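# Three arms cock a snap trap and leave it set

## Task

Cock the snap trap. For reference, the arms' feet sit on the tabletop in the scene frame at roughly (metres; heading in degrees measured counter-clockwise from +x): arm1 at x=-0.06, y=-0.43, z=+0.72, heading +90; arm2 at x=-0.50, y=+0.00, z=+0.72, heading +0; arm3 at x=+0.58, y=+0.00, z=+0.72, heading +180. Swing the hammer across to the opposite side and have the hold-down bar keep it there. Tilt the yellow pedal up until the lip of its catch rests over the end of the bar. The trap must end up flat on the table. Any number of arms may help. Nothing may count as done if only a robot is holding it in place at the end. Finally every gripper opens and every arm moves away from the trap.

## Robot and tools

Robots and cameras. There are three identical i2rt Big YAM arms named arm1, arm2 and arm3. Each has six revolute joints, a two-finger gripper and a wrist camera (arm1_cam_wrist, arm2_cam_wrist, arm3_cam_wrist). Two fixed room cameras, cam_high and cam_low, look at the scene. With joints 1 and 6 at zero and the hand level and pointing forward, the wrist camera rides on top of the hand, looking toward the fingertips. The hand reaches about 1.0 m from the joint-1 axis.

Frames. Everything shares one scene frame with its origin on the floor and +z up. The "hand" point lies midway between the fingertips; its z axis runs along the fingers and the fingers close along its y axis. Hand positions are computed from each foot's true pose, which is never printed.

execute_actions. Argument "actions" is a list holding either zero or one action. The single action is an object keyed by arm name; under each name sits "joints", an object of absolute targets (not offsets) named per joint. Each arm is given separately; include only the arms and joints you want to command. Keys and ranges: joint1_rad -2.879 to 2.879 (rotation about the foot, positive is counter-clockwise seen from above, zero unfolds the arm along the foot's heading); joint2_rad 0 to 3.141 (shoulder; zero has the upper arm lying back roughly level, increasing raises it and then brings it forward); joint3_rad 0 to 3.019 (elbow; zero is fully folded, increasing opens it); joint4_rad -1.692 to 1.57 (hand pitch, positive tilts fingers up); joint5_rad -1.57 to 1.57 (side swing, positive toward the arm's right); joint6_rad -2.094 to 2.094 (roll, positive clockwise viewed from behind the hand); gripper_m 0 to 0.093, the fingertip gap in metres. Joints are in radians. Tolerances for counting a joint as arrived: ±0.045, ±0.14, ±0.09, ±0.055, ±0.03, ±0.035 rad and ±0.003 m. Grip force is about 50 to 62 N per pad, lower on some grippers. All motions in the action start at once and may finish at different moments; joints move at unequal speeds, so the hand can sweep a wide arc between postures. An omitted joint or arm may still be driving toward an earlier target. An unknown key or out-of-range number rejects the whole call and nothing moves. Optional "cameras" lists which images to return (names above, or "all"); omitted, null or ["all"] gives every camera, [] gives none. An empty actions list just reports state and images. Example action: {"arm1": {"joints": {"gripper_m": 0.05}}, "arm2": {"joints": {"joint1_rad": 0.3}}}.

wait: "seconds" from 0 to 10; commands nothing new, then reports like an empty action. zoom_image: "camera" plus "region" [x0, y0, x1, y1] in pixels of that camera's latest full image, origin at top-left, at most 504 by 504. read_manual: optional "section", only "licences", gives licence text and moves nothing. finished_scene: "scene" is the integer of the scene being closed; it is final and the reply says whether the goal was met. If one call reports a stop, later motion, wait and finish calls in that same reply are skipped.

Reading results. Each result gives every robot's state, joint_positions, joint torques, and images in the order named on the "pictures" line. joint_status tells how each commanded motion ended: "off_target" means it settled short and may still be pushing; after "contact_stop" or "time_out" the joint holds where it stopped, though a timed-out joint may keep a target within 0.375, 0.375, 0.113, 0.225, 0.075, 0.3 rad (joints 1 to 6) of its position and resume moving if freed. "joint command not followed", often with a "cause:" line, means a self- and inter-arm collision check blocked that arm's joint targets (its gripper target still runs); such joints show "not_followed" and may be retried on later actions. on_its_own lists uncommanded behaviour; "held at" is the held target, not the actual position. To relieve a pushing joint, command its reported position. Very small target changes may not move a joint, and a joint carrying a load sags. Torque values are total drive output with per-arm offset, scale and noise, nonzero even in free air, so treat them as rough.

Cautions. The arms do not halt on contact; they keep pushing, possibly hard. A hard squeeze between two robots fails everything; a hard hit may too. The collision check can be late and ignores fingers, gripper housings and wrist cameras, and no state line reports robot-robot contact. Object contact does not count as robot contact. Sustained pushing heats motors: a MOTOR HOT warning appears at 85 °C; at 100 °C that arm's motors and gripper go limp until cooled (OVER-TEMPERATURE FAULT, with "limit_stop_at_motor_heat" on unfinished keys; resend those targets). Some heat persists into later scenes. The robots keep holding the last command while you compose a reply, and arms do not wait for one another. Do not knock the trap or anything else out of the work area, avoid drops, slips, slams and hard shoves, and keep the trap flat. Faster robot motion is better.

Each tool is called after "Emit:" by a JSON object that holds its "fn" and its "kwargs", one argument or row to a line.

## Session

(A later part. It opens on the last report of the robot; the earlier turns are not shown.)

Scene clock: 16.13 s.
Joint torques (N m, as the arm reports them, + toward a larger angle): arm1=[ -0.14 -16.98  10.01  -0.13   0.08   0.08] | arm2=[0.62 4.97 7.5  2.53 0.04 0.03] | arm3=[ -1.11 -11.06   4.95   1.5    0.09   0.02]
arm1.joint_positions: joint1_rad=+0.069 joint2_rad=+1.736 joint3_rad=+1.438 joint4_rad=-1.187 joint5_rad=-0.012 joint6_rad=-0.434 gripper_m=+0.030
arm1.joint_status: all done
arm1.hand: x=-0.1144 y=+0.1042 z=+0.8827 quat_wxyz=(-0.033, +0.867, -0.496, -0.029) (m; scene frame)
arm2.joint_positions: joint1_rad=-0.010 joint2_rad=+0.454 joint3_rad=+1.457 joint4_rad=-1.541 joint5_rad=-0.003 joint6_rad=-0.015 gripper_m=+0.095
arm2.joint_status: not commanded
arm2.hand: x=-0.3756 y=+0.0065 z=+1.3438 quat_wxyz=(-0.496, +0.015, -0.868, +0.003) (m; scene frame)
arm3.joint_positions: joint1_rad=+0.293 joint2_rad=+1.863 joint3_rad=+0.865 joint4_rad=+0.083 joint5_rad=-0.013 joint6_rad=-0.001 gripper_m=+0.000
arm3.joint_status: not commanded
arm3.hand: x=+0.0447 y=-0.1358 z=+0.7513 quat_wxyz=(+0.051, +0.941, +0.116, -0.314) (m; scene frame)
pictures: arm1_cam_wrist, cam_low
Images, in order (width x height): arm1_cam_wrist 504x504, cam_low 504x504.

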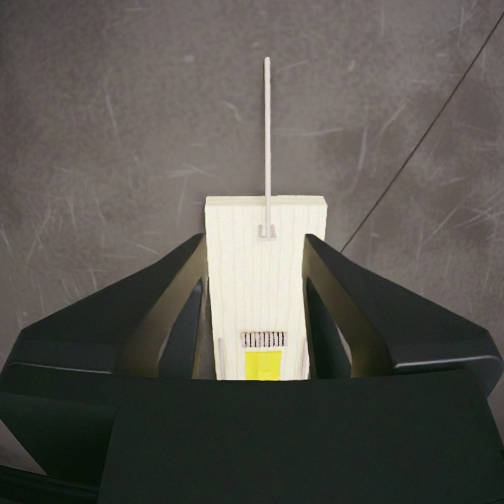

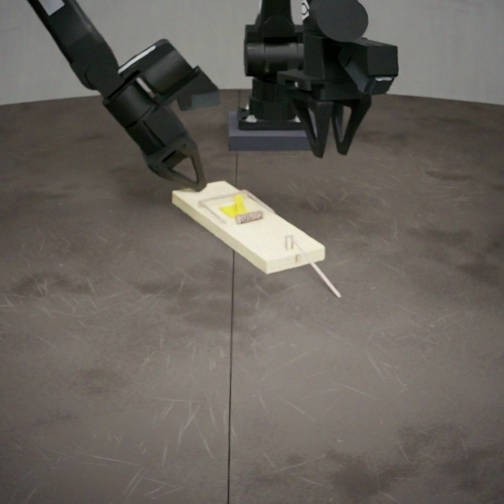

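Emit:
{"fn": "execute_actions", "kwargs": {
  "actions": [
    {"arm1":{"joints":{"joint1_rad":-0.2,"joint2_rad":0.7,"joint3_rad":1.2,"joint4_rad":-1.5,"joint6_rad":0.87}},"arm3":{"joints":{"joint2_rad":1.0}},"arm2":{"joints":{"joint1_rad":-0.31,"joint3_rad":0.67,"joint4_rad":-0.3,"gripper_m":0}}}
  ],
  "cameras": []
}}

Emit:
{"fn": "execute_actions", "kwargs": {
  "actions": [
    {"arm2":{"joints":{"joint2_rad":1.878,"joint4_rad":0.68}}}
  ],
  "cameras": ["cam_low","arm2_cam_wrist","cam_high"]
}}

Scene clock: 18.57 s.
Joint torques (N m, as the arm reports them, + toward a larger angle): arm1=[ 1.12  0.12  8.88  0.84 -0.03 -0.01] | arm2=[-0.3   0.28 10.08  3.36  0.02  0.05] | arm3=[-2.36 -7.09  9.6   2.06  0.15  0.11]
arm1.joint_positions: joint1_rad=-0.214 joint2_rad=+0.694 joint3_rad=+1.195 joint4_rad=-1.488 joint5_rad=-0.008 joint6_rad=+0.861 gripper_m=+0.030
arm1.joint_status: all done
arm1.hand: x=-0.0173 y=-0.1902 z=+1.1500 quat_wxyz=(-0.123, +0.250, -0.924, -0.262) (m; scene frame)
arm2.joint_positions: joint1_rad=-0.301 joint2_rad=+0.460 joint3_rad=+0.669 joint4_rad=-0.324 joint5_rad=-0.003 joint6_rad=-0.015 gripper_m=+0.001
arm2.joint_status: all done
arm2.hand: x=-0.1847 y=-0.0871 z=+1.2026 quat_wxyz=(-0.661, -0.094, -0.738, +0.099) (m; scene frame)
arm3.joint_positions: joint1_rad=+0.305 joint2_rad=+0.993 joint3_rad=+0.859 joint4_rad=+0.083 joint5_rad=-0.015 joint6_rad=-0.009 gripper_m=+0.000
arm3.joint_status: all done
arm3.hand: x=+0.0959 y=-0.1232 z=+1.2154 quat_wxyz=(+0.094, +0.721, +0.097, -0.679) (m; scene frame)
pictures: none
No camera images: the call's "cameras" was empty. Leave "cameras" out to get every camera's image.

Scene clock: 20.40 s.
Joint torques (N m, as the arm reports them, + toward a larger angle): arm1=[ 0.97  0.04  8.86  0.67 -0.05  0.14] | arm2=[ -0.53 -11.75   4.63   3.21   0.06   0.04] | arm3=[-2.35 -7.13  9.49  2.07  0.15  0.11]
arm1.joint_positions: joint1_rad=-0.214 joint2_rad=+0.694 joint3_rad=+1.195 joint4_rad=-1.488 joint5_rad=-0.008 joint6_rad=+0.861 gripper_m=+0.030
arm1.joint_status: not commanded
arm1.hand: x=-0.0173 y=-0.1902 z=+1.1500 quat_wxyz=(-0.123, +0.250, -0.924, -0.262) (m; scene frame)
arm2.joint_positions: joint1_rad=-0.301 joint2_rad=+1.885 joint3_rad=+0.669 joint4_rad=+0.656 joint5_rad=-0.003 joint6_rad=-0.015 gripper_m=+0.001
arm2.joint_status: all done
arm2.hand: x=+0.0237 y=-0.1496 z=+0.7746 quat_wxyz=(-0.482, -0.112, -0.866, +0.073) (m; scene frame)
arm3.joint_positions: joint1_rad=+0.305 joint2_rad=+0.993 joint3_rad=+0.859 joint4_rad=+0.083 joint5_rad=-0.015 joint6_rad=-0.009 gripper_m=+0.000
arm3.joint_status: not commanded
arm3.hand: x=+0.0959 y=-0.1232 z=+1.2154 quat_wxyz=(+0.094, +0.721, +0.097, -0.679) (m; scene frame)
pictures: arm2_cam_wrist, cam_high, cam_low
Images, in order (width x height): arm2_cam_wrist 504x504, cam_high 504x504, cam_low 504x504.

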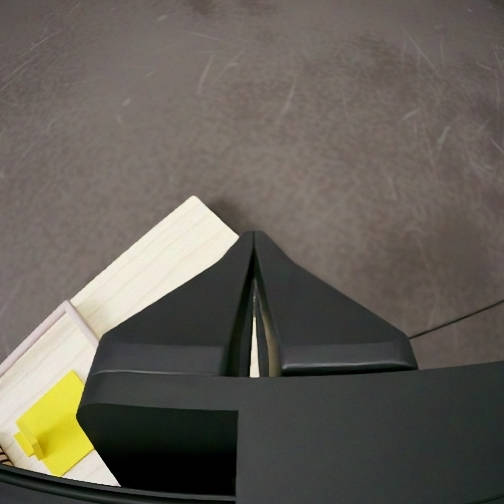

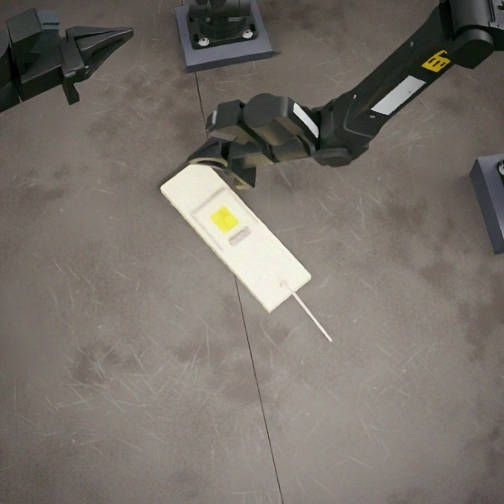

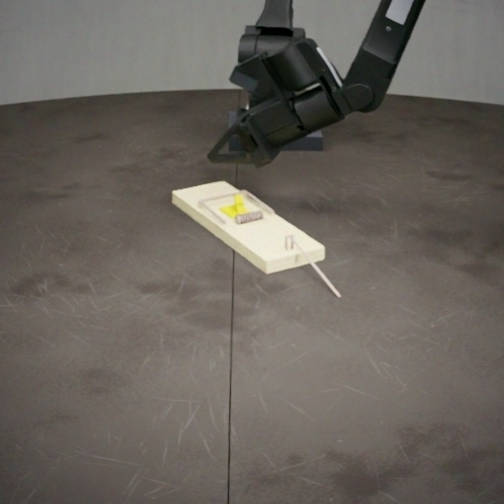

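Emit:
{"fn": "execute_actions", "kwargs": {
  "actions": [
    {"arm3":{"joints":{"joint2_rad":0.3,"joint4_rad":-1.0}},"arm2":{"joints":{"joint1_rad":-0.17,"joint2_rad":1.6,"joint3_rad":0.9,"joint4_rad":-0.3,"joint6_rad":-0.69,"gripper_m":0.025}},"arm1":{"joints":{"joint1_rad":-0.34,"joint2_rad":0.6,"joint3_rad":0.1,"joint4_rad":0.0,"joint6_rad":-1.57,"gripper_m":0}}}
  ],
  "cameras": []
}}

Emit:
{"fn": "execute_actions", "kwargs": {
  "actions": [
    {"arm2":{"joints":{"joint2_rad":1.87,"joint3_rad":1.425,"joint4_rad":-1.1}},"arm1":{"joints":{"joint2_rad":1.06,"joint4_rad":0.35}}}
  ]
}}

Scene clock: 23.40 s.
Joint torques (N m, as the arm reports them, + toward a larger angle): arm1=[-1.62 -0.62  9.22  2.85 -0.06  0.1 ] | arm2=[ -0.5  -11.46   8.26   1.38  -0.01  -0.02] | arm3=[-2.51  0.76  8.45  1.43  0.15  0.11]
arm1.joint_positions: joint1_rad=-0.331 joint2_rad=+0.605 joint3_rad=+0.097 joint4_rad=-0.022 joint5_rad=-0.009 joint6_rad=-1.561 gripper_m=+0.000
arm1.joint_status: all done
arm1.hand: x=+0.0266 y=-0.1483 z=+0.8390 quat_wxyz=(-0.494, +0.856, -0.132, +0.070) (m; scene frame)
arm2.joint_positions: joint1_rad=-0.162 joint2_rad=+1.607 joint3_rad=+0.892 joint4_rad=-0.290 joint5_rad=-0.003 joint6_rad=-0.682 gripper_m=+0.025
arm2.joint_status: all done
arm2.hand: x=+0.0185 y=-0.0724 z=+0.8418 quat_wxyz=(-0.259, +0.258, -0.924, +0.115) (m; scene frame)
arm3.joint_positions: joint1_rad=+0.305 joint2_rad=+0.302 joint3_rad=+0.859 joint4_rad=-0.983 joint5_rad=-0.015 joint6_rad=-0.009 gripper_m=+0.000
arm3.joint_status: all done
arm3.hand: x=+0.3548 y=-0.0556 z=+1.2049 quat_wxyz=(+0.078, +0.835, +0.112, -0.533) (m; scene frame)
pictures: none
No camera images: the call's "cameras" was empty. Leave "cameras" out to get every camera's image.

Scene clock: 24.87 s.
Joint torques (N m, as the arm reports them, + toward a larger angle): arm1=[-1.53 -2.71  6.42  2.37 -0.11  0.07] | arm2=[ -0.18 -14.68  11.1    0.25  -0.01  -0.07] | arm3=[-2.5   0.78  8.45  1.42  0.15  0.11]
arm1.joint_positions: joint1_rad=-0.331 joint2_rad=+1.057 joint3_rad=+0.098 joint4_rad=+0.329 joint5_rad=-0.009 joint6_rad=-1.561 gripper_m=+0.000
arm1.joint_status: all done
arm1.hand: x=+0.0321 y=-0.1312 z=+0.7831 quat_wxyz=(-0.450, +0.880, -0.136, +0.064) (m; scene frame)
arm2.joint_positions: joint1_rad=-0.162 joint2_rad=+1.873 joint3_rad=+1.383 joint4_rad=-1.089 joint5_rad=-0.003 joint6_rad=-0.682 gripper_m=+0.025
arm2.joint_status: all done
arm2.hand: x=+0.0287 y=-0.0739 z=+0.8394 quat_wxyz=(+0.001, +0.268, -0.963, +0.002) (m; scene frame)
arm3.joint_positions: joint1_rad=+0.305 joint2_rad=+0.302 joint3_rad=+0.859 joint4_rad=-0.983 joint5_rad=-0.015 joint6_rad=-0.009 gripper_m=+0.000
arm3.joint_status: not commanded
arm3.hand: x=+0.3548 y=-0.0556 z=+1.2049 quat_wxyz=(+0.078, +0.835, +0.112, -0.533) (m; scene frame)
pictures: arm1_cam_wrist, arm2_cam_wrist, arm3_cam_wrist, cam_high, cam_low
Images, in order (width x height): arm1_cam_wrist 504x504, arm2_cam_wrist 504x504, arm3_cam_wrist 504x504, cam_high 504x504, cam_low 504x504.

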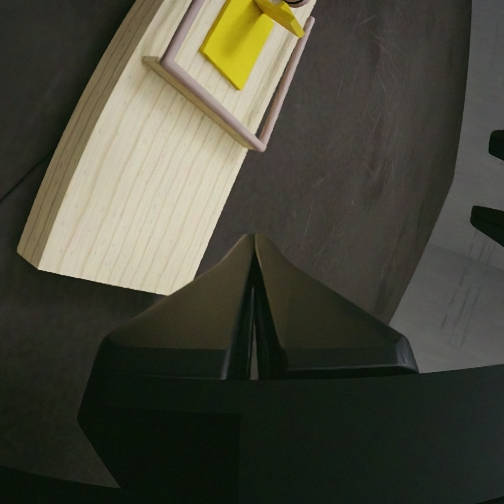

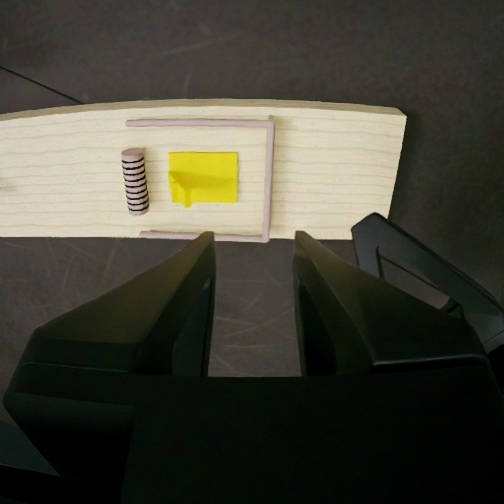

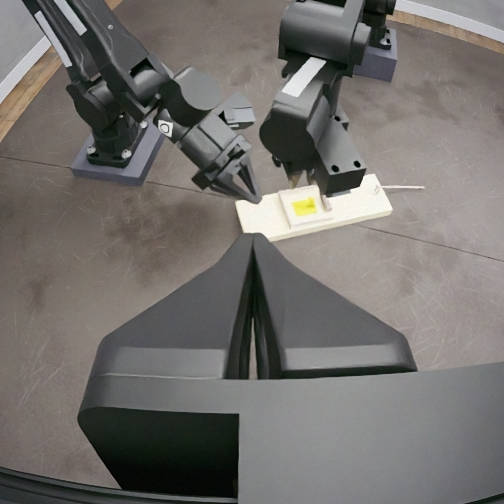

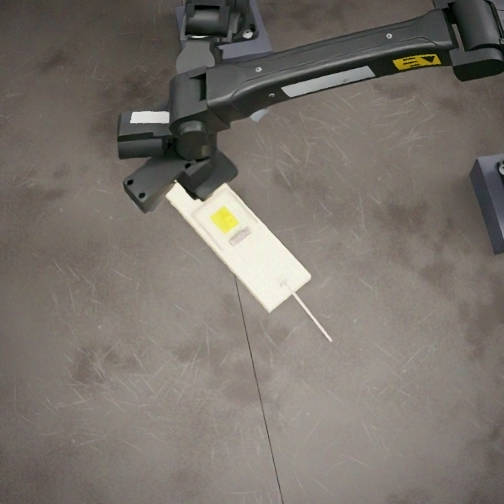

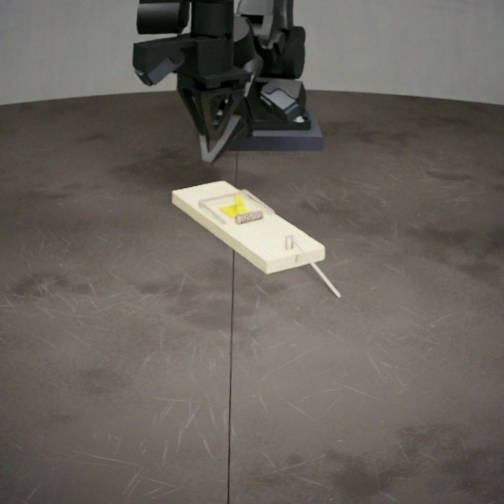

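Emit:
{"fn": "execute_actions", "kwargs": {
  "actions": [
    {"arm2":{"joints":{"joint1_rad":-0.185,"joint2_rad":1.96,"joint3_rad":1.325,"joint4_rad":-0.93}},"arm1":{"joints":{"joint2_rad":1.2}}}
  ],
  "cameras": ["arm1_cam_wrist","arm2_cam_wrist","cam_low"]
}}

Scene clock: 25.97 s.
Joint torques (N m, as the arm reports them, + toward a larger angle): arm1=[-1.06 -3.1   5.38  2.06 -0.09  0.02] | arm2=[ -0.26 -16.27   7.63   1.27  -0.01  -0.03] | arm3=[-2.48  0.76  8.45  1.43  0.15  0.11]
arm1.joint_positions: joint1_rad=-0.331 joint2_rad=+1.200 joint3_rad=+0.098 joint4_rad=+0.332 joint5_rad=-0.009 joint6_rad=-1.562 gripper_m=+0.000
arm1.joint_status: all done
arm1.hand: x=+0.0276 y=-0.1462 z=+0.7432 quat_wxyz=(-0.388, +0.909, -0.141, +0.055) (m; scene frame)
arm2.joint_positions: joint1_rad=-0.175 joint2_rad=+1.976 joint3_rad=+1.318 joint4_rad=-0.943 joint5_rad=-0.003 joint6_rad=-0.682 gripper_m=+0.025
arm2.joint_status: all done
arm2.hand: x=+0.0221 y=-0.0802 z=+0.7655 quat_wxyz=(+0.012, +0.262, -0.965, -0.003) (m; scene frame)
arm3.joint_positions: joint1_rad=+0.305 joint2_rad=+0.302 joint3_rad=+0.859 joint4_rad=-0.983 joint5_rad=-0.015 joint6_rad=-0.009 gripper_m=+0.000
arm3.joint_status: not commanded
arm3.hand: x=+0.3548 y=-0.0556 z=+1.2049 quat_wxyz=(+0.078, +0.835, +0.112, -0.533) (m; scene frame)
pictures: arm1_cam_wrist, arm2_cam_wrist, cam_low
Images, in order (width x height): arm1_cam_wrist 504x504, arm2_cam_wrist 504x504, cam_low 504x504.

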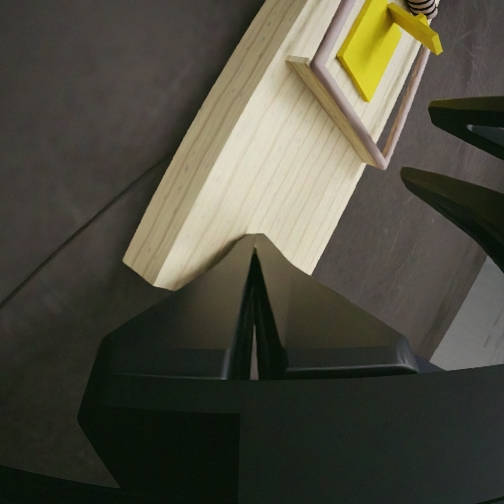

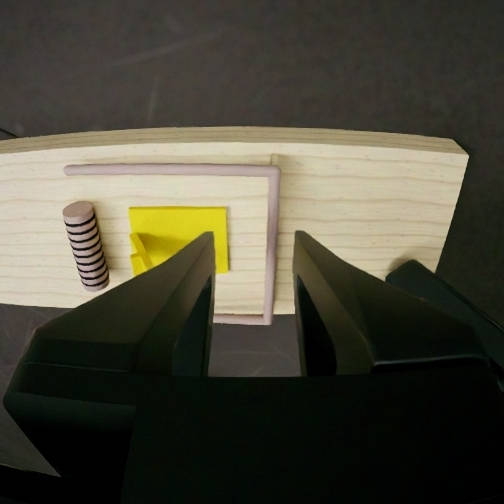

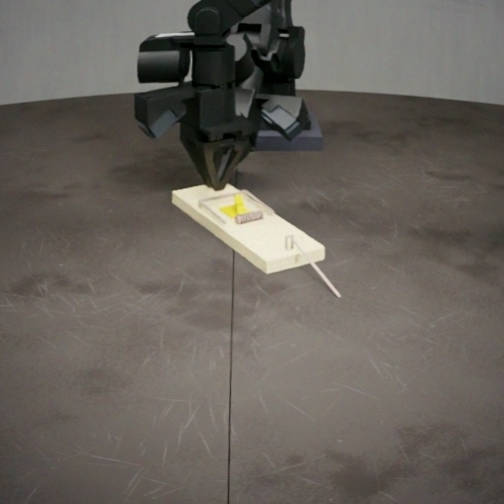

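Emit:
{"fn": "execute_actions", "kwargs": {
  "actions": [
    {"arm2":{"joints":{"joint1_rad":-0.192,"joint2_rad":1.99,"joint4_rad":-0.875,"gripper_m":0.02}},"arm1":{"joints":{"joint2_rad":1.25}}}
  ],
  "cameras": ["arm1_cam_wrist","arm2_cam_wrist","cam_low"]
}}

Emit:
{"fn": "zoom_image", "kwargs": {
  "camera": "cam_low",
  "region": [160, 140, 300, 250]
}}

Scene clock: 26.77 s.
Joint torques (N m, as the arm reports them, + toward a larger angle): arm1=[-0.84 -1.55  5.41  1.39 -0.16  0.06] | arm2=[ -0.68 -14.34   7.62   1.35  -0.03  -0.04] | arm3=[-2.5   0.77  8.46  1.43  0.15  0.11]
arm1.joint_positions: joint1_rad=-0.331 joint2_rad=+1.220 joint3_rad=+0.098 joint4_rad=+0.353 joint5_rad=-0.008 joint6_rad=-1.562 gripper_m=+0.000
arm1.joint_status: all done
arm1.hand: x=+0.0280 y=-0.1455 z=+0.7413 quat_wxyz=(-0.388, +0.909, -0.141, +0.055) (m; scene frame)
arm2.joint_positions: joint1_rad=-0.180 joint2_rad=+1.983 joint3_rad=+1.318 joint4_rad=-0.889 joint5_rad=-0.003 joint6_rad=-0.682 gripper_m=+0.020
arm2.joint_status: all done
arm2.hand: x=+0.0338 y=-0.0848 z=+0.7620 quat_wxyz=(-0.010, +0.260, -0.966, +0.007) (m; scene frame)
arm3.joint_positions: joint1_rad=+0.305 joint2_rad=+0.302 joint3_rad=+0.859 joint4_rad=-0.983 joint5_rad=-0.015 joint6_rad=-0.009 gripper_m=+0.000
arm3.joint_status: not commanded
arm3.hand: x=+0.3548 y=-0.0556 z=+1.2049 quat_wxyz=(+0.078, +0.835, +0.112, -0.533) (m; scene frame)
pictures: arm1_cam_wrist, arm2_cam_wrist, cam_low
Images, in order (width x height): arm1_cam_wrist 504x504, arm2_cam_wrist 504x504, cam_low 504x504.

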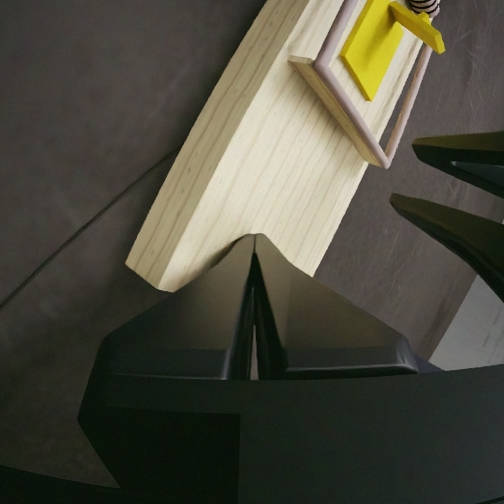

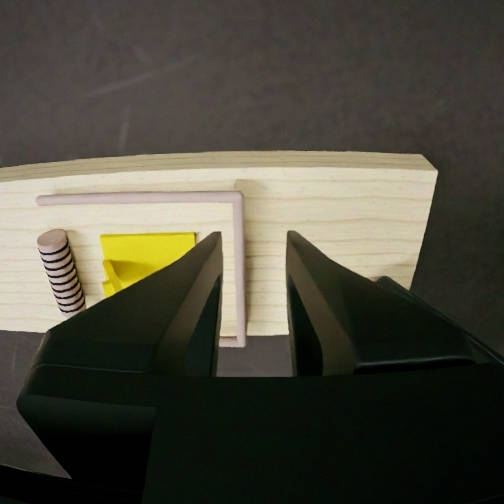

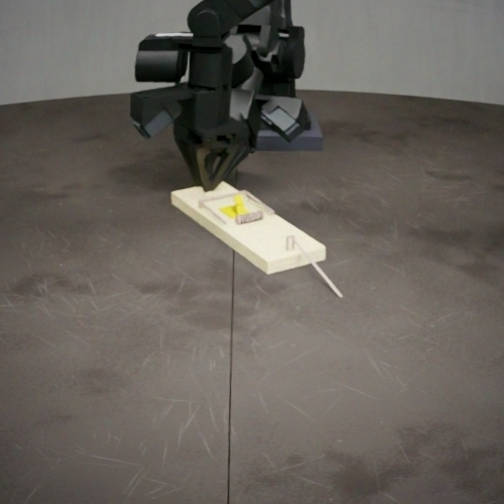

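Region (160, 140, 300, 250) of cam_low's 504x504 image, scaled by 3.600, with more detail than that image has; it fills the top 396 rows of this view, and the rest is white.

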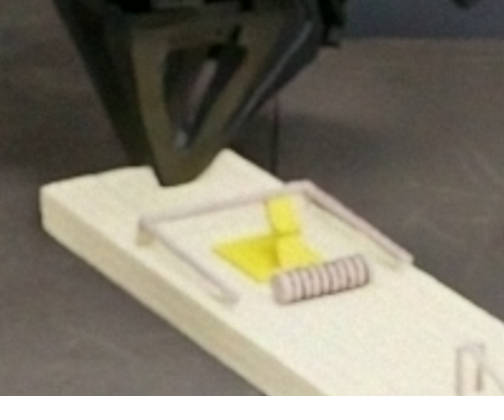

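Emit:
{"fn": "execute_actions", "kwargs": {
  "actions": [
    {"arm2":{"joints":{"joint2_rad":2.022,"joint3_rad":1.305}}}
  ],
  "cameras": ["arm1_cam_wrist","arm2_cam_wrist","cam_low"]
}}

Emit:
{"fn": "zoom_image", "kwargs": {
  "camera": "cam_low",
  "region": [160, 140, 300, 250]
}}

Scene clock: 27.70 s.
Joint torques (N m, as the arm reports them, + toward a larger angle): arm1=[-1.61 -1.51  5.53  1.15 -0.24  0.13] | arm2=[ -0.85 -15.54   6.58   1.15   0.    -0.05] | arm3=[-2.5   0.77  8.45  1.42  0.15  0.11]
arm1.joint_positions: joint1_rad=-0.331 joint2_rad=+1.220 joint3_rad=+0.098 joint4_rad=+0.353 joint5_rad=-0.008 joint6_rad=-1.562 gripper_m=+0.000
arm1.joint_status: not commanded
arm1.hand: x=+0.0280 y=-0.1455 z=+0.7413 quat_wxyz=(-0.388, +0.909, -0.141, +0.055) (m; scene frame)
arm2.joint_positions: joint1_rad=-0.180 joint2_rad=+2.023 joint3_rad=+1.307 joint4_rad=-0.886 joint5_rad=-0.003 joint6_rad=-0.682 gripper_m=+0.020
arm2.joint_status: all done
arm2.hand: x=+0.0229 y=-0.0832 z=+0.7386 quat_wxyz=(+0.011, +0.259, -0.966, -0.003) (m; scene frame)
arm3.joint_positions: joint1_rad=+0.305 joint2_rad=+0.302 joint3_rad=+0.859 joint4_rad=-0.983 joint5_rad=-0.015 joint6_rad=-0.009 gripper_m=+0.000
arm3.joint_status: not commanded
arm3.hand: x=+0.3548 y=-0.0556 z=+1.2049 quat_wxyz=(+0.078, +0.835, +0.112, -0.533) (m; scene frame)
pictures: arm1_cam_wrist, arm2_cam_wrist, cam_low
Images, in order (width x height): arm1_cam_wrist 504x504, arm2_cam_wrist 504x504, cam_low 504x504.

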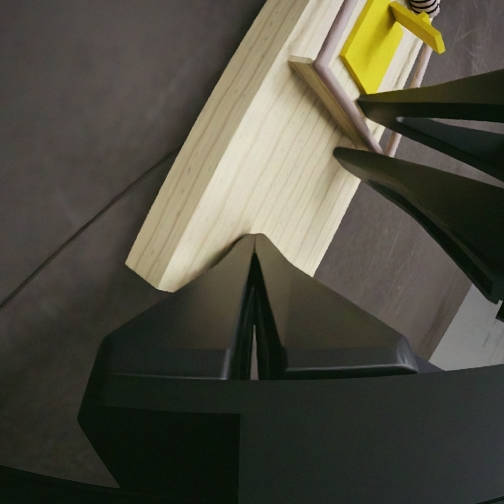

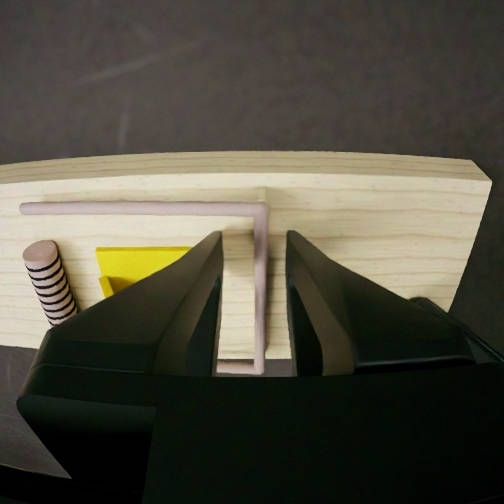

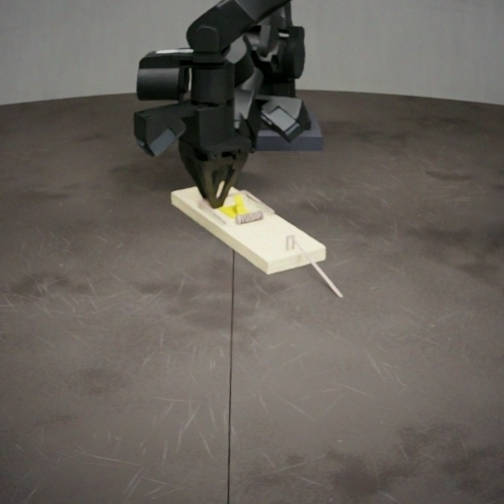

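Region (160, 140, 300, 250) of cam_low's 504x504 image, scaled by 3.600, with more detail than that image has; it fills the top 396 rows of this view, and the rest is white.

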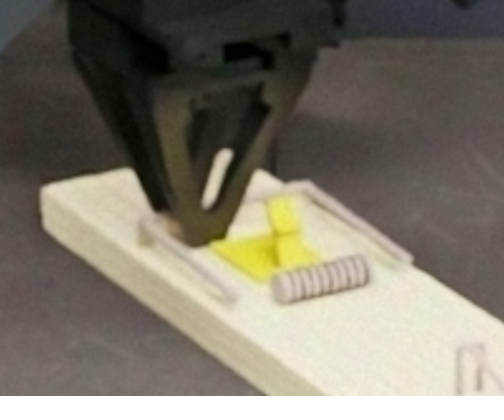

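Emit:
{"fn": "execute_actions", "kwargs": {
  "actions": [
    {"arm2":{"joints":{"gripper_m":0.0}},"arm1":{"joints":{"joint2_rad":1.28,"joint4_rad":0.3}}}
  ],
  "cameras": []
}}

Emit:
{"fn": "execute_actions", "kwargs": {
  "actions": [
    {"arm2":{"joints":{"joint1_rad":-0.155,"joint2_rad":1.94,"joint3_rad":1.32,"joint4_rad":-0.95}}}
  ],
  "cameras": ["arm1_cam_wrist","cam_low"]
}}

Emit:
{"fn": "zoom_image", "kwargs": {
  "camera": "cam_low",
  "region": [160, 120, 340, 280]
}}

Scene clock: 28.40 s.
Joint torques (N m, as the arm reports them, + toward a larger angle): arm1=[-1.27  0.31  4.8  -0.27 -0.09  0.08] | arm2=[ -0.57 -15.42   6.59   0.95   0.05  -0.01] | arm3=[-2.49  0.76  8.45  1.42  0.15  0.11]
arm1.joint_positions: joint1_rad=-0.331 joint2_rad=+1.229 joint3_rad=+0.103 joint4_rad=+0.353 joint5_rad=-0.008 joint6_rad=-1.563 gripper_m=+0.000
arm1.joint_status: all done
arm1.hand: x=+0.0283 y=-0.1443 z=+0.7405 quat_wxyz=(-0.386, +0.910, -0.140, +0.055) (m; scene frame)
arm2.joint_positions: joint1_rad=-0.181 joint2_rad=+2.023 joint3_rad=+1.307 joint4_rad=-0.882 joint5_rad=-0.005 joint6_rad=-0.685 gripper_m=+0.002
arm2.joint_status: all done
arm2.hand: x=+0.0237 y=-0.0836 z=+0.7386 quat_wxyz=(+0.009, +0.260, -0.966, -0.003) (m; scene frame)
arm3.joint_positions: joint1_rad=+0.305 joint2_rad=+0.302 joint3_rad=+0.859 joint4_rad=-0.983 joint5_rad=-0.015 joint6_rad=-0.009 gripper_m=+0.000
arm3.joint_status: not commanded
arm3.hand: x=+0.3548 y=-0.0556 z=+1.2049 quat_wxyz=(+0.078, +0.835, +0.112, -0.533) (m; scene frame)
pictures: none
No camera images: the call's "cameras" was empty. Leave "cameras" out to get every camera's image.

Scene clock: 29.20 s.
Joint torques (N m, as the arm reports them, + toward a larger angle): arm1=[-0.34 -1.52  3.85 -0.42  0.36  0.03] | arm2=[  1.92 -18.84   7.83  -0.48  -0.01   0.11] | arm3=[-2.49  0.78  8.45  1.42  0.15  0.11]
arm1.joint_positions: joint1_rad=-0.331 joint2_rad=+1.240 joint3_rad=+0.116 joint4_rad=+0.350 joint5_rad=-0.023 joint6_rad=-1.563 gripper_m=+0.000
arm1.joint_status: not commanded
arm1.hand: x=+0.0274 y=-0.1387 z=+0.7415 quat_wxyz=(-0.387, +0.911, -0.137, +0.048) (m; scene frame)
arm2.joint_positions: joint1_rad=-0.170 joint2_rad=+1.990 joint3_rad=+1.307 joint4_rad=-0.920 joint5_rad=-0.003 joint6_rad=-0.696 gripper_m=+0.002
arm2.joint_status: all done
arm2.hand: x=+0.0209 y=-0.0773 z=+0.7554 quat_wxyz=(+0.012, +0.271, -0.962, -0.003) (m; scene frame)
arm3.joint_positions: joint1_rad=+0.305 joint2_rad=+0.302 joint3_rad=+0.859 joint4_rad=-0.983 joint5_rad=-0.015 joint6_rad=-0.009 gripper_m=+0.000
arm3.joint_status: not commanded
arm3.hand: x=+0.3548 y=-0.0556 z=+1.2049 quat_wxyz=(+0.078, +0.835, +0.112, -0.533) (m; scene frame)
pictures: arm1_cam_wrist, cam_low
Images, in order (width x height): arm1_cam_wrist 504x504, cam_low 504x504.

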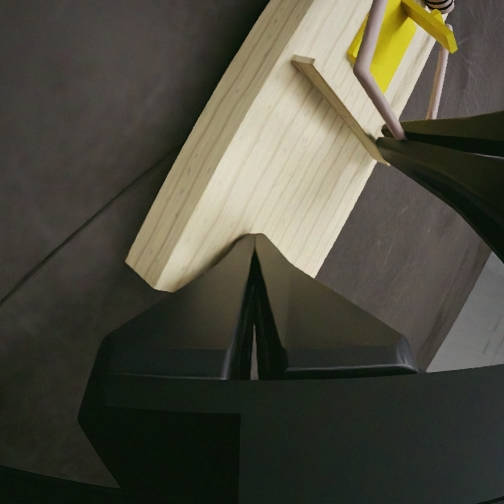

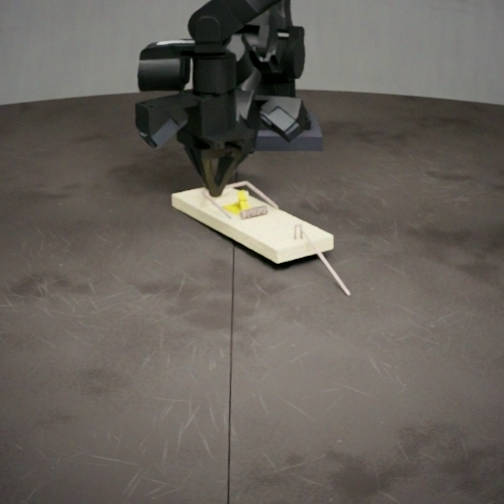

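Region (160, 120, 340, 280) of cam_low's 504x504 image, scaled by 2.800, with more detail than that image has.

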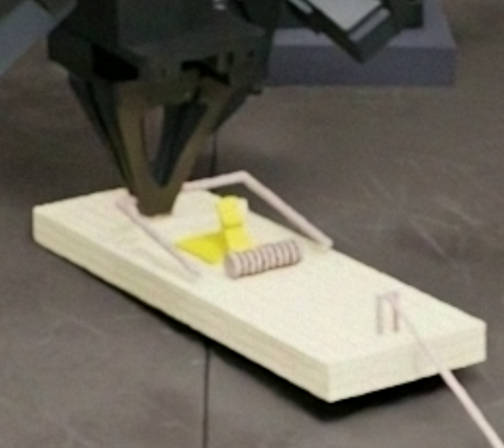

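Emit:
{"fn": "execute_actions", "kwargs": {
  "actions": [
    {"arm3":{"joints":{"joint1_rad":-0.10,"joint2_rad":1.2,"joint3_rad":1.13,"joint4_rad":-0.9}}}
  ],
  "cameras": []
}}

Emit:
{"fn": "execute_actions", "kwargs": {
  "actions": [
    {"arm3":{"joints":{"joint2_rad":1.93,"joint4_rad":-0.07}}}
  ],
  "cameras": ["arm3_cam_wrist","cam_low","cam_high"]
}}

Scene clock: 30.97 s.
Joint torques (N m, as the arm reports them, + toward a larger angle): arm1=[-0.33 -1.12  4.   -0.29  0.34  0.05] | arm2=[  1.69 -18.72   7.92  -0.52  -0.01   0.1 ] | arm3=[ -2.53 -10.45   9.81   1.84   0.12   0.1 ]
arm1.joint_positions: joint1_rad=-0.331 joint2_rad=+1.240 joint3_rad=+0.116 joint4_rad=+0.350 joint5_rad=-0.023 joint6_rad=-1.563 gripper_m=+0.000
arm1.joint_status: not commanded
arm1.hand: x=+0.0274 y=-0.1387 z=+0.7415 quat_wxyz=(-0.387, +0.911, -0.137, +0.048) (m; scene frame)
arm2.joint_positions: joint1_rad=-0.170 joint2_rad=+1.990 joint3_rad=+1.307 joint4_rad=-0.920 joint5_rad=-0.003 joint6_rad=-0.696 gripper_m=+0.002
arm2.joint_status: not commanded
arm2.hand: x=+0.0209 y=-0.0773 z=+0.7554 quat_wxyz=(+0.012, +0.271, -0.962, -0.003) (m; scene frame)
arm3.joint_positions: joint1_rad=-0.094 joint2_rad=+1.205 joint3_rad=+1.116 joint4_rad=-0.909 joint5_rad=-0.014 joint6_rad=-0.009 gripper_m=+0.000
arm3.joint_status: all done
arm3.hand: x=+0.1177 y=+0.0666 z=+1.0607 quat_wxyz=(-0.010, +0.959, -0.063, -0.277) (m; scene frame)
pictures: none
No camera images: the call's "cameras" was empty. Leave "cameras" out to get every camera's image.

Scene clock: 32.47 s.
Joint torques (N m, as the arm reports them, + toward a larger angle): arm1=[-0.94 -0.91  4.1  -0.33  0.4   0.05] | arm2=[  1.77 -18.55   7.88  -0.5   -0.01   0.12] | arm3=[ -2.45 -17.29   7.43   2.55   0.12   0.1 ]
arm1.joint_positions: joint1_rad=-0.331 joint2_rad=+1.240 joint3_rad=+0.116 joint4_rad=+0.350 joint5_rad=-0.023 joint6_rad=-1.563 gripper_m=+0.000
arm1.joint_status: not commanded
arm1.hand: x=+0.0274 y=-0.1387 z=+0.7415 quat_wxyz=(-0.387, +0.911, -0.137, +0.048) (m; scene frame)
arm2.joint_positions: joint1_rad=-0.170 joint2_rad=+1.990 joint3_rad=+1.307 joint4_rad=-0.920 joint5_rad=-0.003 joint6_rad=-0.696 gripper_m=+0.002
arm2.joint_status: not commanded
arm2.hand: x=+0.0209 y=-0.0773 z=+0.7554 quat_wxyz=(+0.012, +0.271, -0.962, -0.003) (m; scene frame)
arm3.joint_positions: joint1_rad=-0.094 joint2_rad=+1.929 joint3_rad=+1.116 joint4_rad=-0.092 joint5_rad=-0.014 joint6_rad=-0.009 gripper_m=+0.000
arm3.joint_status: all done
arm3.hand: x=-0.0466 y=+0.0877 z=+0.7815 quat_wxyz=(-0.014, +0.945, -0.062, -0.321) (m; scene frame)
pictures: arm3_cam_wrist, cam_high, cam_low
Images, in order (width x height): arm3_cam_wrist 504x504, cam_high 504x504, cam_low 504x504.

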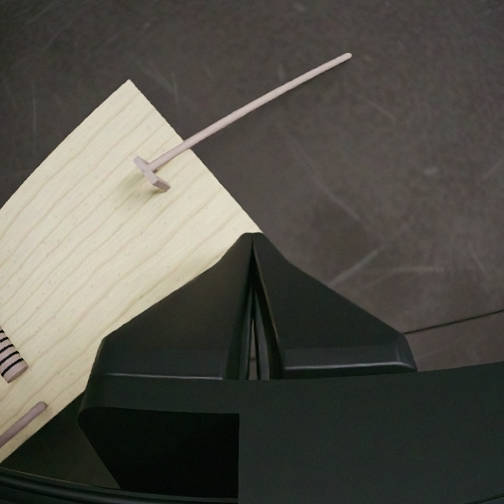

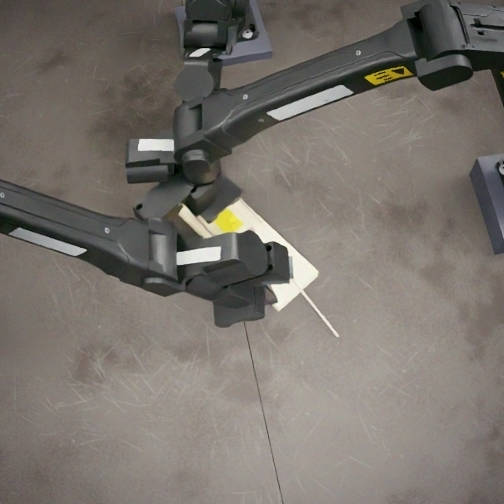

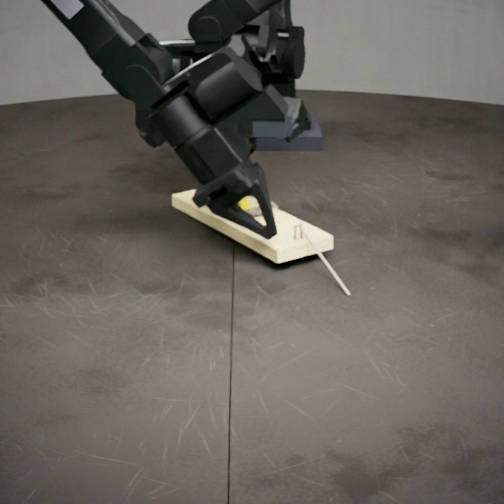

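Emit:
{"fn": "execute_actions", "kwargs": {
  "actions": [
    {"arm3":{"joints":{"joint2_rad":1.96,"joint3_rad":1.16,"joint4_rad":0.03,"joint5_rad":-0.12}}}
  ],
  "cameras": []
}}

Emit:
{"fn": "execute_actions", "kwargs": {
  "actions": [
    {"arm3":{"joints":{"joint2_rad":2.08}}}
  ],
  "cameras": ["arm3_cam_wrist","cam_low","arm1_cam_wrist"]
}}

Scene clock: 33.30 s.
Joint torques (N m, as the arm reports them, + toward a larger angle): arm1=[-0.24 -1.56  3.81 -0.36  0.28  0.07] | arm2=[  1.76 -18.72   7.92  -0.54  -0.02   0.11] | arm3=[ -2.61 -15.29   9.8    2.73  -0.1    0.09]
arm1.joint_positions: joint1_rad=-0.331 joint2_rad=+1.240 joint3_rad=+0.116 joint4_rad=+0.350 joint5_rad=-0.023 joint6_rad=-1.563 gripper_m=+0.000
arm1.joint_status: not commanded
arm1.hand: x=+0.0274 y=-0.1387 z=+0.7415 quat_wxyz=(-0.387, +0.911, -0.137, +0.048) (m; scene frame)
arm2.joint_positions: joint1_rad=-0.170 joint2_rad=+1.990 joint3_rad=+1.307 joint4_rad=-0.920 joint5_rad=-0.003 joint6_rad=-0.696 gripper_m=+0.002
arm2.joint_status: not commanded
arm2.hand: x=+0.0209 y=-0.0773 z=+0.7554 quat_wxyz=(+0.012, +0.271, -0.962, -0.003) (m; scene frame)
arm3.joint_positions: joint1_rad=-0.094 joint2_rad=+1.929 joint3_rad=+1.116 joint4_rad=+0.006 joint5_rad=-0.117 joint6_rad=-0.009 gripper_m=+0.000
arm3.joint_status: all done
arm3.hand: x=-0.0665 y=+0.0729 z=+0.7977 quat_wxyz=(+0.031, +0.928, -0.042, -0.370) (m; scene frame)
pictures: none
No camera images: the call's "cameras" was empty. Leave "cameras" out to get every camera's image.

Scene clock: 34.13 s.
Joint torques (N m, as the arm reports them, + toward a larger angle): arm1=[-0.8  -1.69  4.15 -0.16  0.28  0.03] | arm2=[  1.58 -18.95   7.91  -0.3   -0.05   0.11] | arm3=[ -1.86 -13.69   7.54   1.58   0.08   0.09]
arm1.joint_positions: joint1_rad=-0.331 joint2_rad=+1.243 joint3_rad=+0.118 joint4_rad=+0.346 joint5_rad=-0.020 joint6_rad=-1.564 gripper_m=+0.000
arm1.joint_status: not commanded
arm1.hand: x=+0.0278 y=-0.1389 z=+0.7407 quat_wxyz=(-0.384, +0.912, -0.138, +0.049) (m; scene frame)
arm2.joint_positions: joint1_rad=-0.166 joint2_rad=+1.990 joint3_rad=+1.307 joint4_rad=-0.926 joint5_rad=-0.003 joint6_rad=-0.696 gripper_m=+0.002
arm2.joint_status: not commanded
arm2.hand: x=+0.0196 y=-0.0754 z=+0.7553 quat_wxyz=(+0.015, +0.273, -0.962, -0.004) (m; scene frame)
arm3.joint_positions: joint1_rad=-0.094 joint2_rad=+2.023 joint3_rad=+1.140 joint4_rad=+0.032 joint5_rad=-0.122 joint6_rad=-0.009 gripper_m=+0.000
arm3.joint_status: all done
arm3.hand: x=-0.0680 y=+0.0723 z=+0.7530 quat_wxyz=(+0.035, +0.935, -0.043, -0.349) (m; scene frame)
pictures: arm1_cam_wrist, arm3_cam_wrist, cam_low
Images, in order (width x height): arm1_cam_wrist 504x504, arm3_cam_wrist 504x504, cam_low 504x504.

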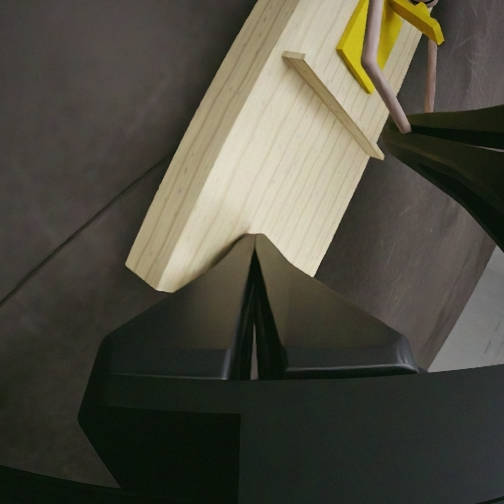

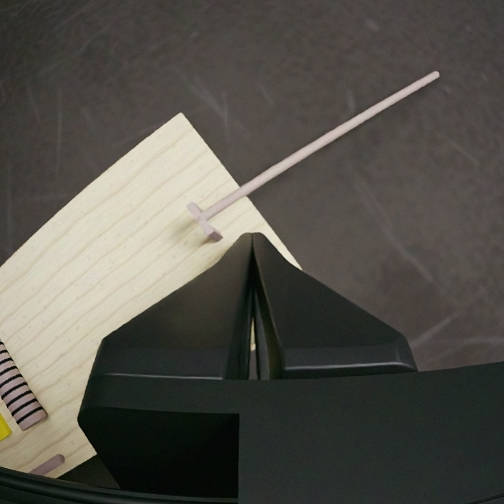

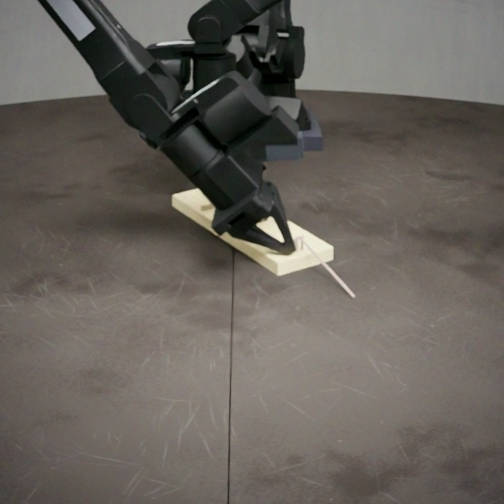

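Emit:
{"fn": "execute_actions", "kwargs": {
  "actions": [
    {"arm2":{"joints":{"joint1_rad":-0.122,"joint2_rad":1.87,"joint3_rad":1.29,"joint4_rad":-1.0,"joint6_rad":-0.67}},"arm3":{"joints":{"joint2_rad":2.1}}}
  ],
  "cameras": ["cam_high","cam_low","arm1_cam_wrist"]
}}

Scene clock: 34.97 s.
Joint torques (N m, as the arm reports them, + toward a larger angle): arm1=[-1.35 -2.28  3.76 -0.27  0.44  0.06] | arm2=[  2.16 -18.14   7.56  -0.48  -0.3    0.25] | arm3=[ -2.34 -12.89   7.2    1.63   0.09   0.09]
arm1.joint_positions: joint1_rad=-0.331 joint2_rad=+1.244 joint3_rad=+0.119 joint4_rad=+0.346 joint5_rad=-0.024 joint6_rad=-1.564 gripper_m=+0.000
arm1.joint_status: not commanded
arm1.hand: x=+0.0272 y=-0.1384 z=+0.7407 quat_wxyz=(-0.385, +0.912, -0.137, +0.047) (m; scene frame)
arm2.joint_positions: joint1_rad=-0.140 joint2_rad=+1.920 joint3_rad=+1.284 joint4_rad=-0.971 joint5_rad=+0.004 joint6_rad=-0.685 gripper_m=+0.002
arm2.joint_status: all done
arm2.hand: x=+0.0102 y=-0.0615 z=+0.7839 quat_wxyz=(+0.015, +0.280, -0.960, +0.000) (m; scene frame)
arm3.joint_positions: joint1_rad=-0.094 joint2_rad=+2.026 joint3_rad=+1.145 joint4_rad=+0.032 joint5_rad=-0.122 joint6_rad=-0.009 gripper_m=+0.000
arm3.joint_status: all done
arm3.hand: x=-0.0699 y=+0.0726 z=+0.7530 quat_wxyz=(+0.035, +0.935, -0.043, -0.350) (m; scene frame)
pictures: arm1_cam_wrist, cam_high, cam_low
Images, in order (width x height): arm1_cam_wrist 504x504, cam_high 504x504, cam_low 504x504.

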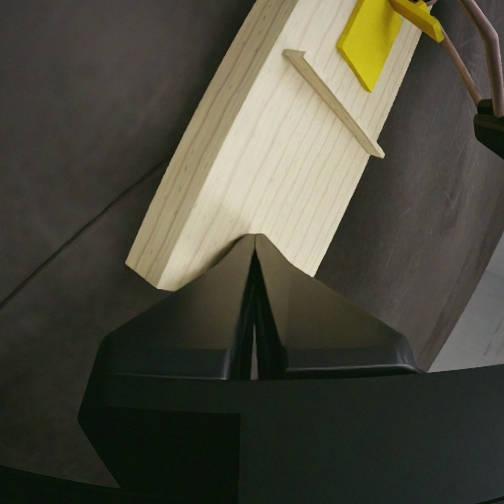

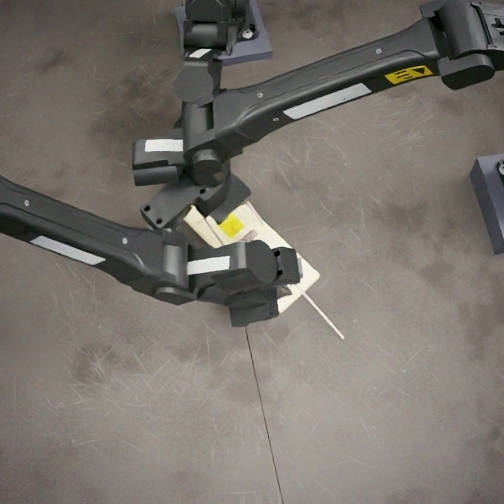

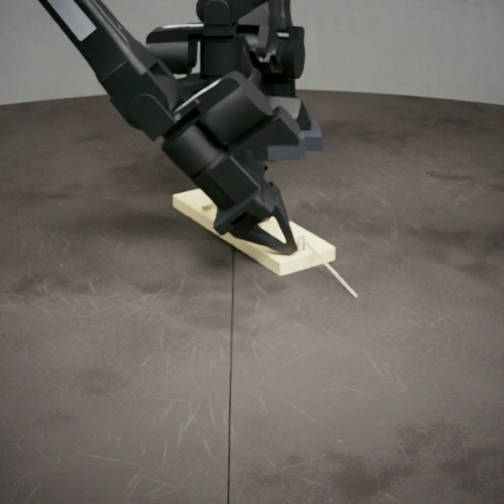

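Emit:
{"fn": "execute_actions", "kwargs": {
  "actions": [
    {"arm3":{"joints":{"joint1_rad":-0.21,"joint2_rad":2.0,"joint3_rad":1.2,"joint5_rad":-0.55}}}
  ],
  "cameras": ["arm3_cam_wrist","cam_low"]
}}

Scene clock: 36.20 s.
Joint torques (N m, as the arm reports them, + toward a larger angle): arm1=[-1.72 -2.46  3.54 -0.02  0.43  0.05] | arm2=[  2.13 -18.26   7.61  -0.44  -0.36   0.22] | arm3=[ -0.79 -19.24   9.2    1.59  -0.29   0.06]
arm1.joint_positions: joint1_rad=-0.331 joint2_rad=+1.244 joint3_rad=+0.121 joint4_rad=+0.346 joint5_rad=-0.024 joint6_rad=-1.564 gripper_m=+0.000
arm1.joint_status: not commanded
arm1.hand: x=+0.0276 y=-0.1374 z=+0.7414 quat_wxyz=(-0.385, +0.911, -0.137, +0.048) (m; scene frame)
arm2.joint_positions: joint1_rad=-0.140 joint2_rad=+1.920 joint3_rad=+1.284 joint4_rad=-0.972 joint5_rad=+0.005 joint6_rad=-0.685 gripper_m=+0.002
arm2.joint_status: not commanded
arm2.hand: x=+0.0097 y=-0.0617 z=+0.7838 quat_wxyz=(+0.016, +0.280, -0.960, +0.000) (m; scene frame)
arm3.joint_positions: joint1_rad=-0.219 joint2_rad=+2.019 joint3_rad=+1.160 joint4_rad=+0.032 joint5_rad=-0.547 joint6_rad=-0.008 gripper_m=+0.000
arm3.joint_status: all done
arm3.hand: x=-0.0663 y=+0.0847 z=+0.7808 quat_wxyz=(+0.206, +0.903, -0.022, -0.376) (m; scene frame)
pictures: arm3_cam_wrist, cam_low
Images, in order (width x height): arm3_cam_wrist 504x504, cam_low 504x504.

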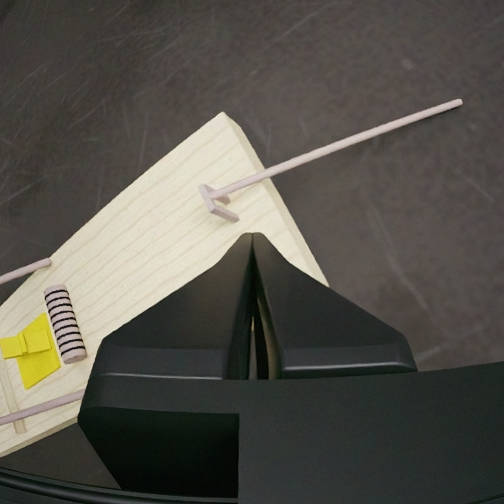

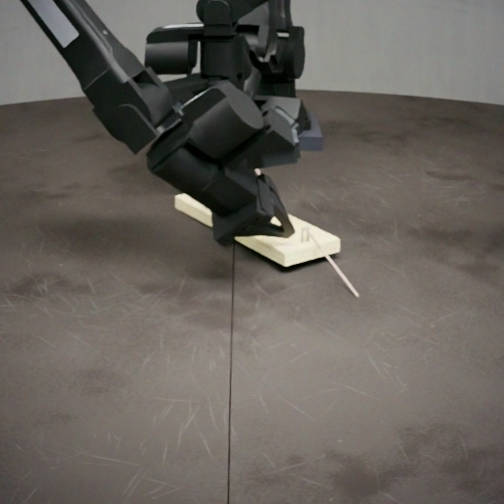

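Shift tip a bit and press.

Emit:
{"fn": "execute_actions", "kwargs": {
  "actions": [
    {"arm3":{"joints":{"joint2_rad":2.14,"joint5_rad":-0.65}}}
  ],
  "cameras": ["arm3_cam_wrist","cam_low","cam_high"]
}}

Scene clock: 37.03 s.
Joint torques (N m, as the arm reports them, + toward a larger angle): arm1=[-0.75 -2.33  3.38 -0.13  0.25  0.08] | arm2=[  1.56 -18.39   7.99  -0.34  -0.2    0.2 ] | arm3=[ -0.89 -15.19   7.18   1.26   0.02   0.05]
arm1.joint_positions: joint1_rad=-0.331 joint2_rad=+1.246 joint3_rad=+0.122 joint4_rad=+0.344 joint5_rad=-0.019 joint6_rad=-1.564 gripper_m=+0.000
arm1.joint_status: not commanded
arm1.hand: x=+0.0283 y=-0.1378 z=+0.7408 quat_wxyz=(-0.384, +0.912, -0.138, +0.049) (m; scene frame)
arm2.joint_positions: joint1_rad=-0.136 joint2_rad=+1.920 joint3_rad=+1.279 joint4_rad=-0.975 joint5_rad=+0.001 joint6_rad=-0.684 gripper_m=+0.002
arm2.joint_status: not commanded
arm2.hand: x=+0.0070 y=-0.0587 z=+0.7821 quat_wxyz=(+0.019, +0.281, -0.959, -0.003) (m; scene frame)
arm3.joint_positions: joint1_rad=-0.220 joint2_rad=+2.090 joint3_rad=+1.182 joint4_rad=+0.038 joint5_rad=-0.658 joint6_rad=-0.008 gripper_m=+0.000
arm3.joint_status: all done
arm3.hand: x=-0.0635 y=+0.0686 z=+0.7546 quat_wxyz=(+0.260, +0.896, -0.009, -0.359) (m; scene frame)
pictures: arm3_cam_wrist, cam_high, cam_low
Images, in order (width x height): arm3_cam_wrist 504x504, cam_high 504x504, cam_low 504x504.

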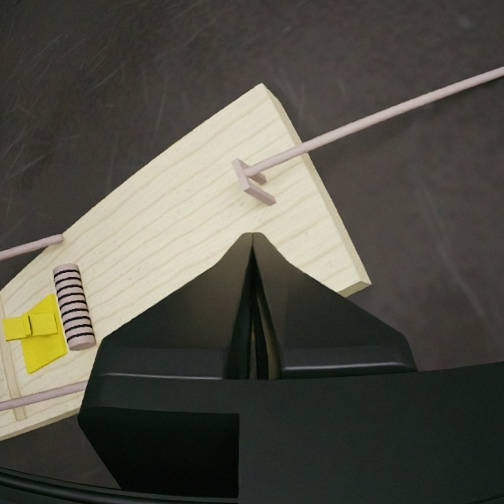

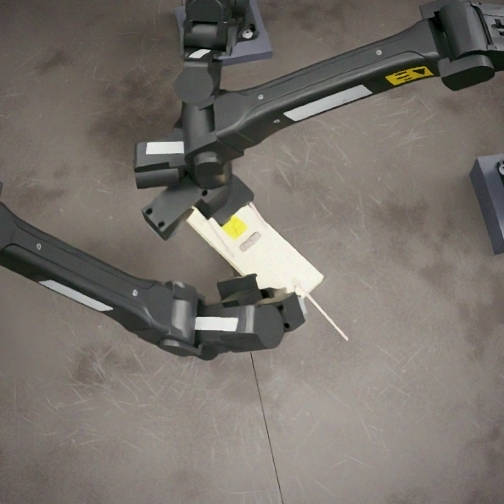

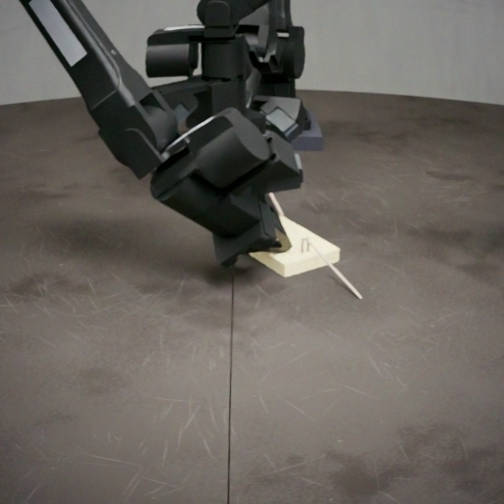

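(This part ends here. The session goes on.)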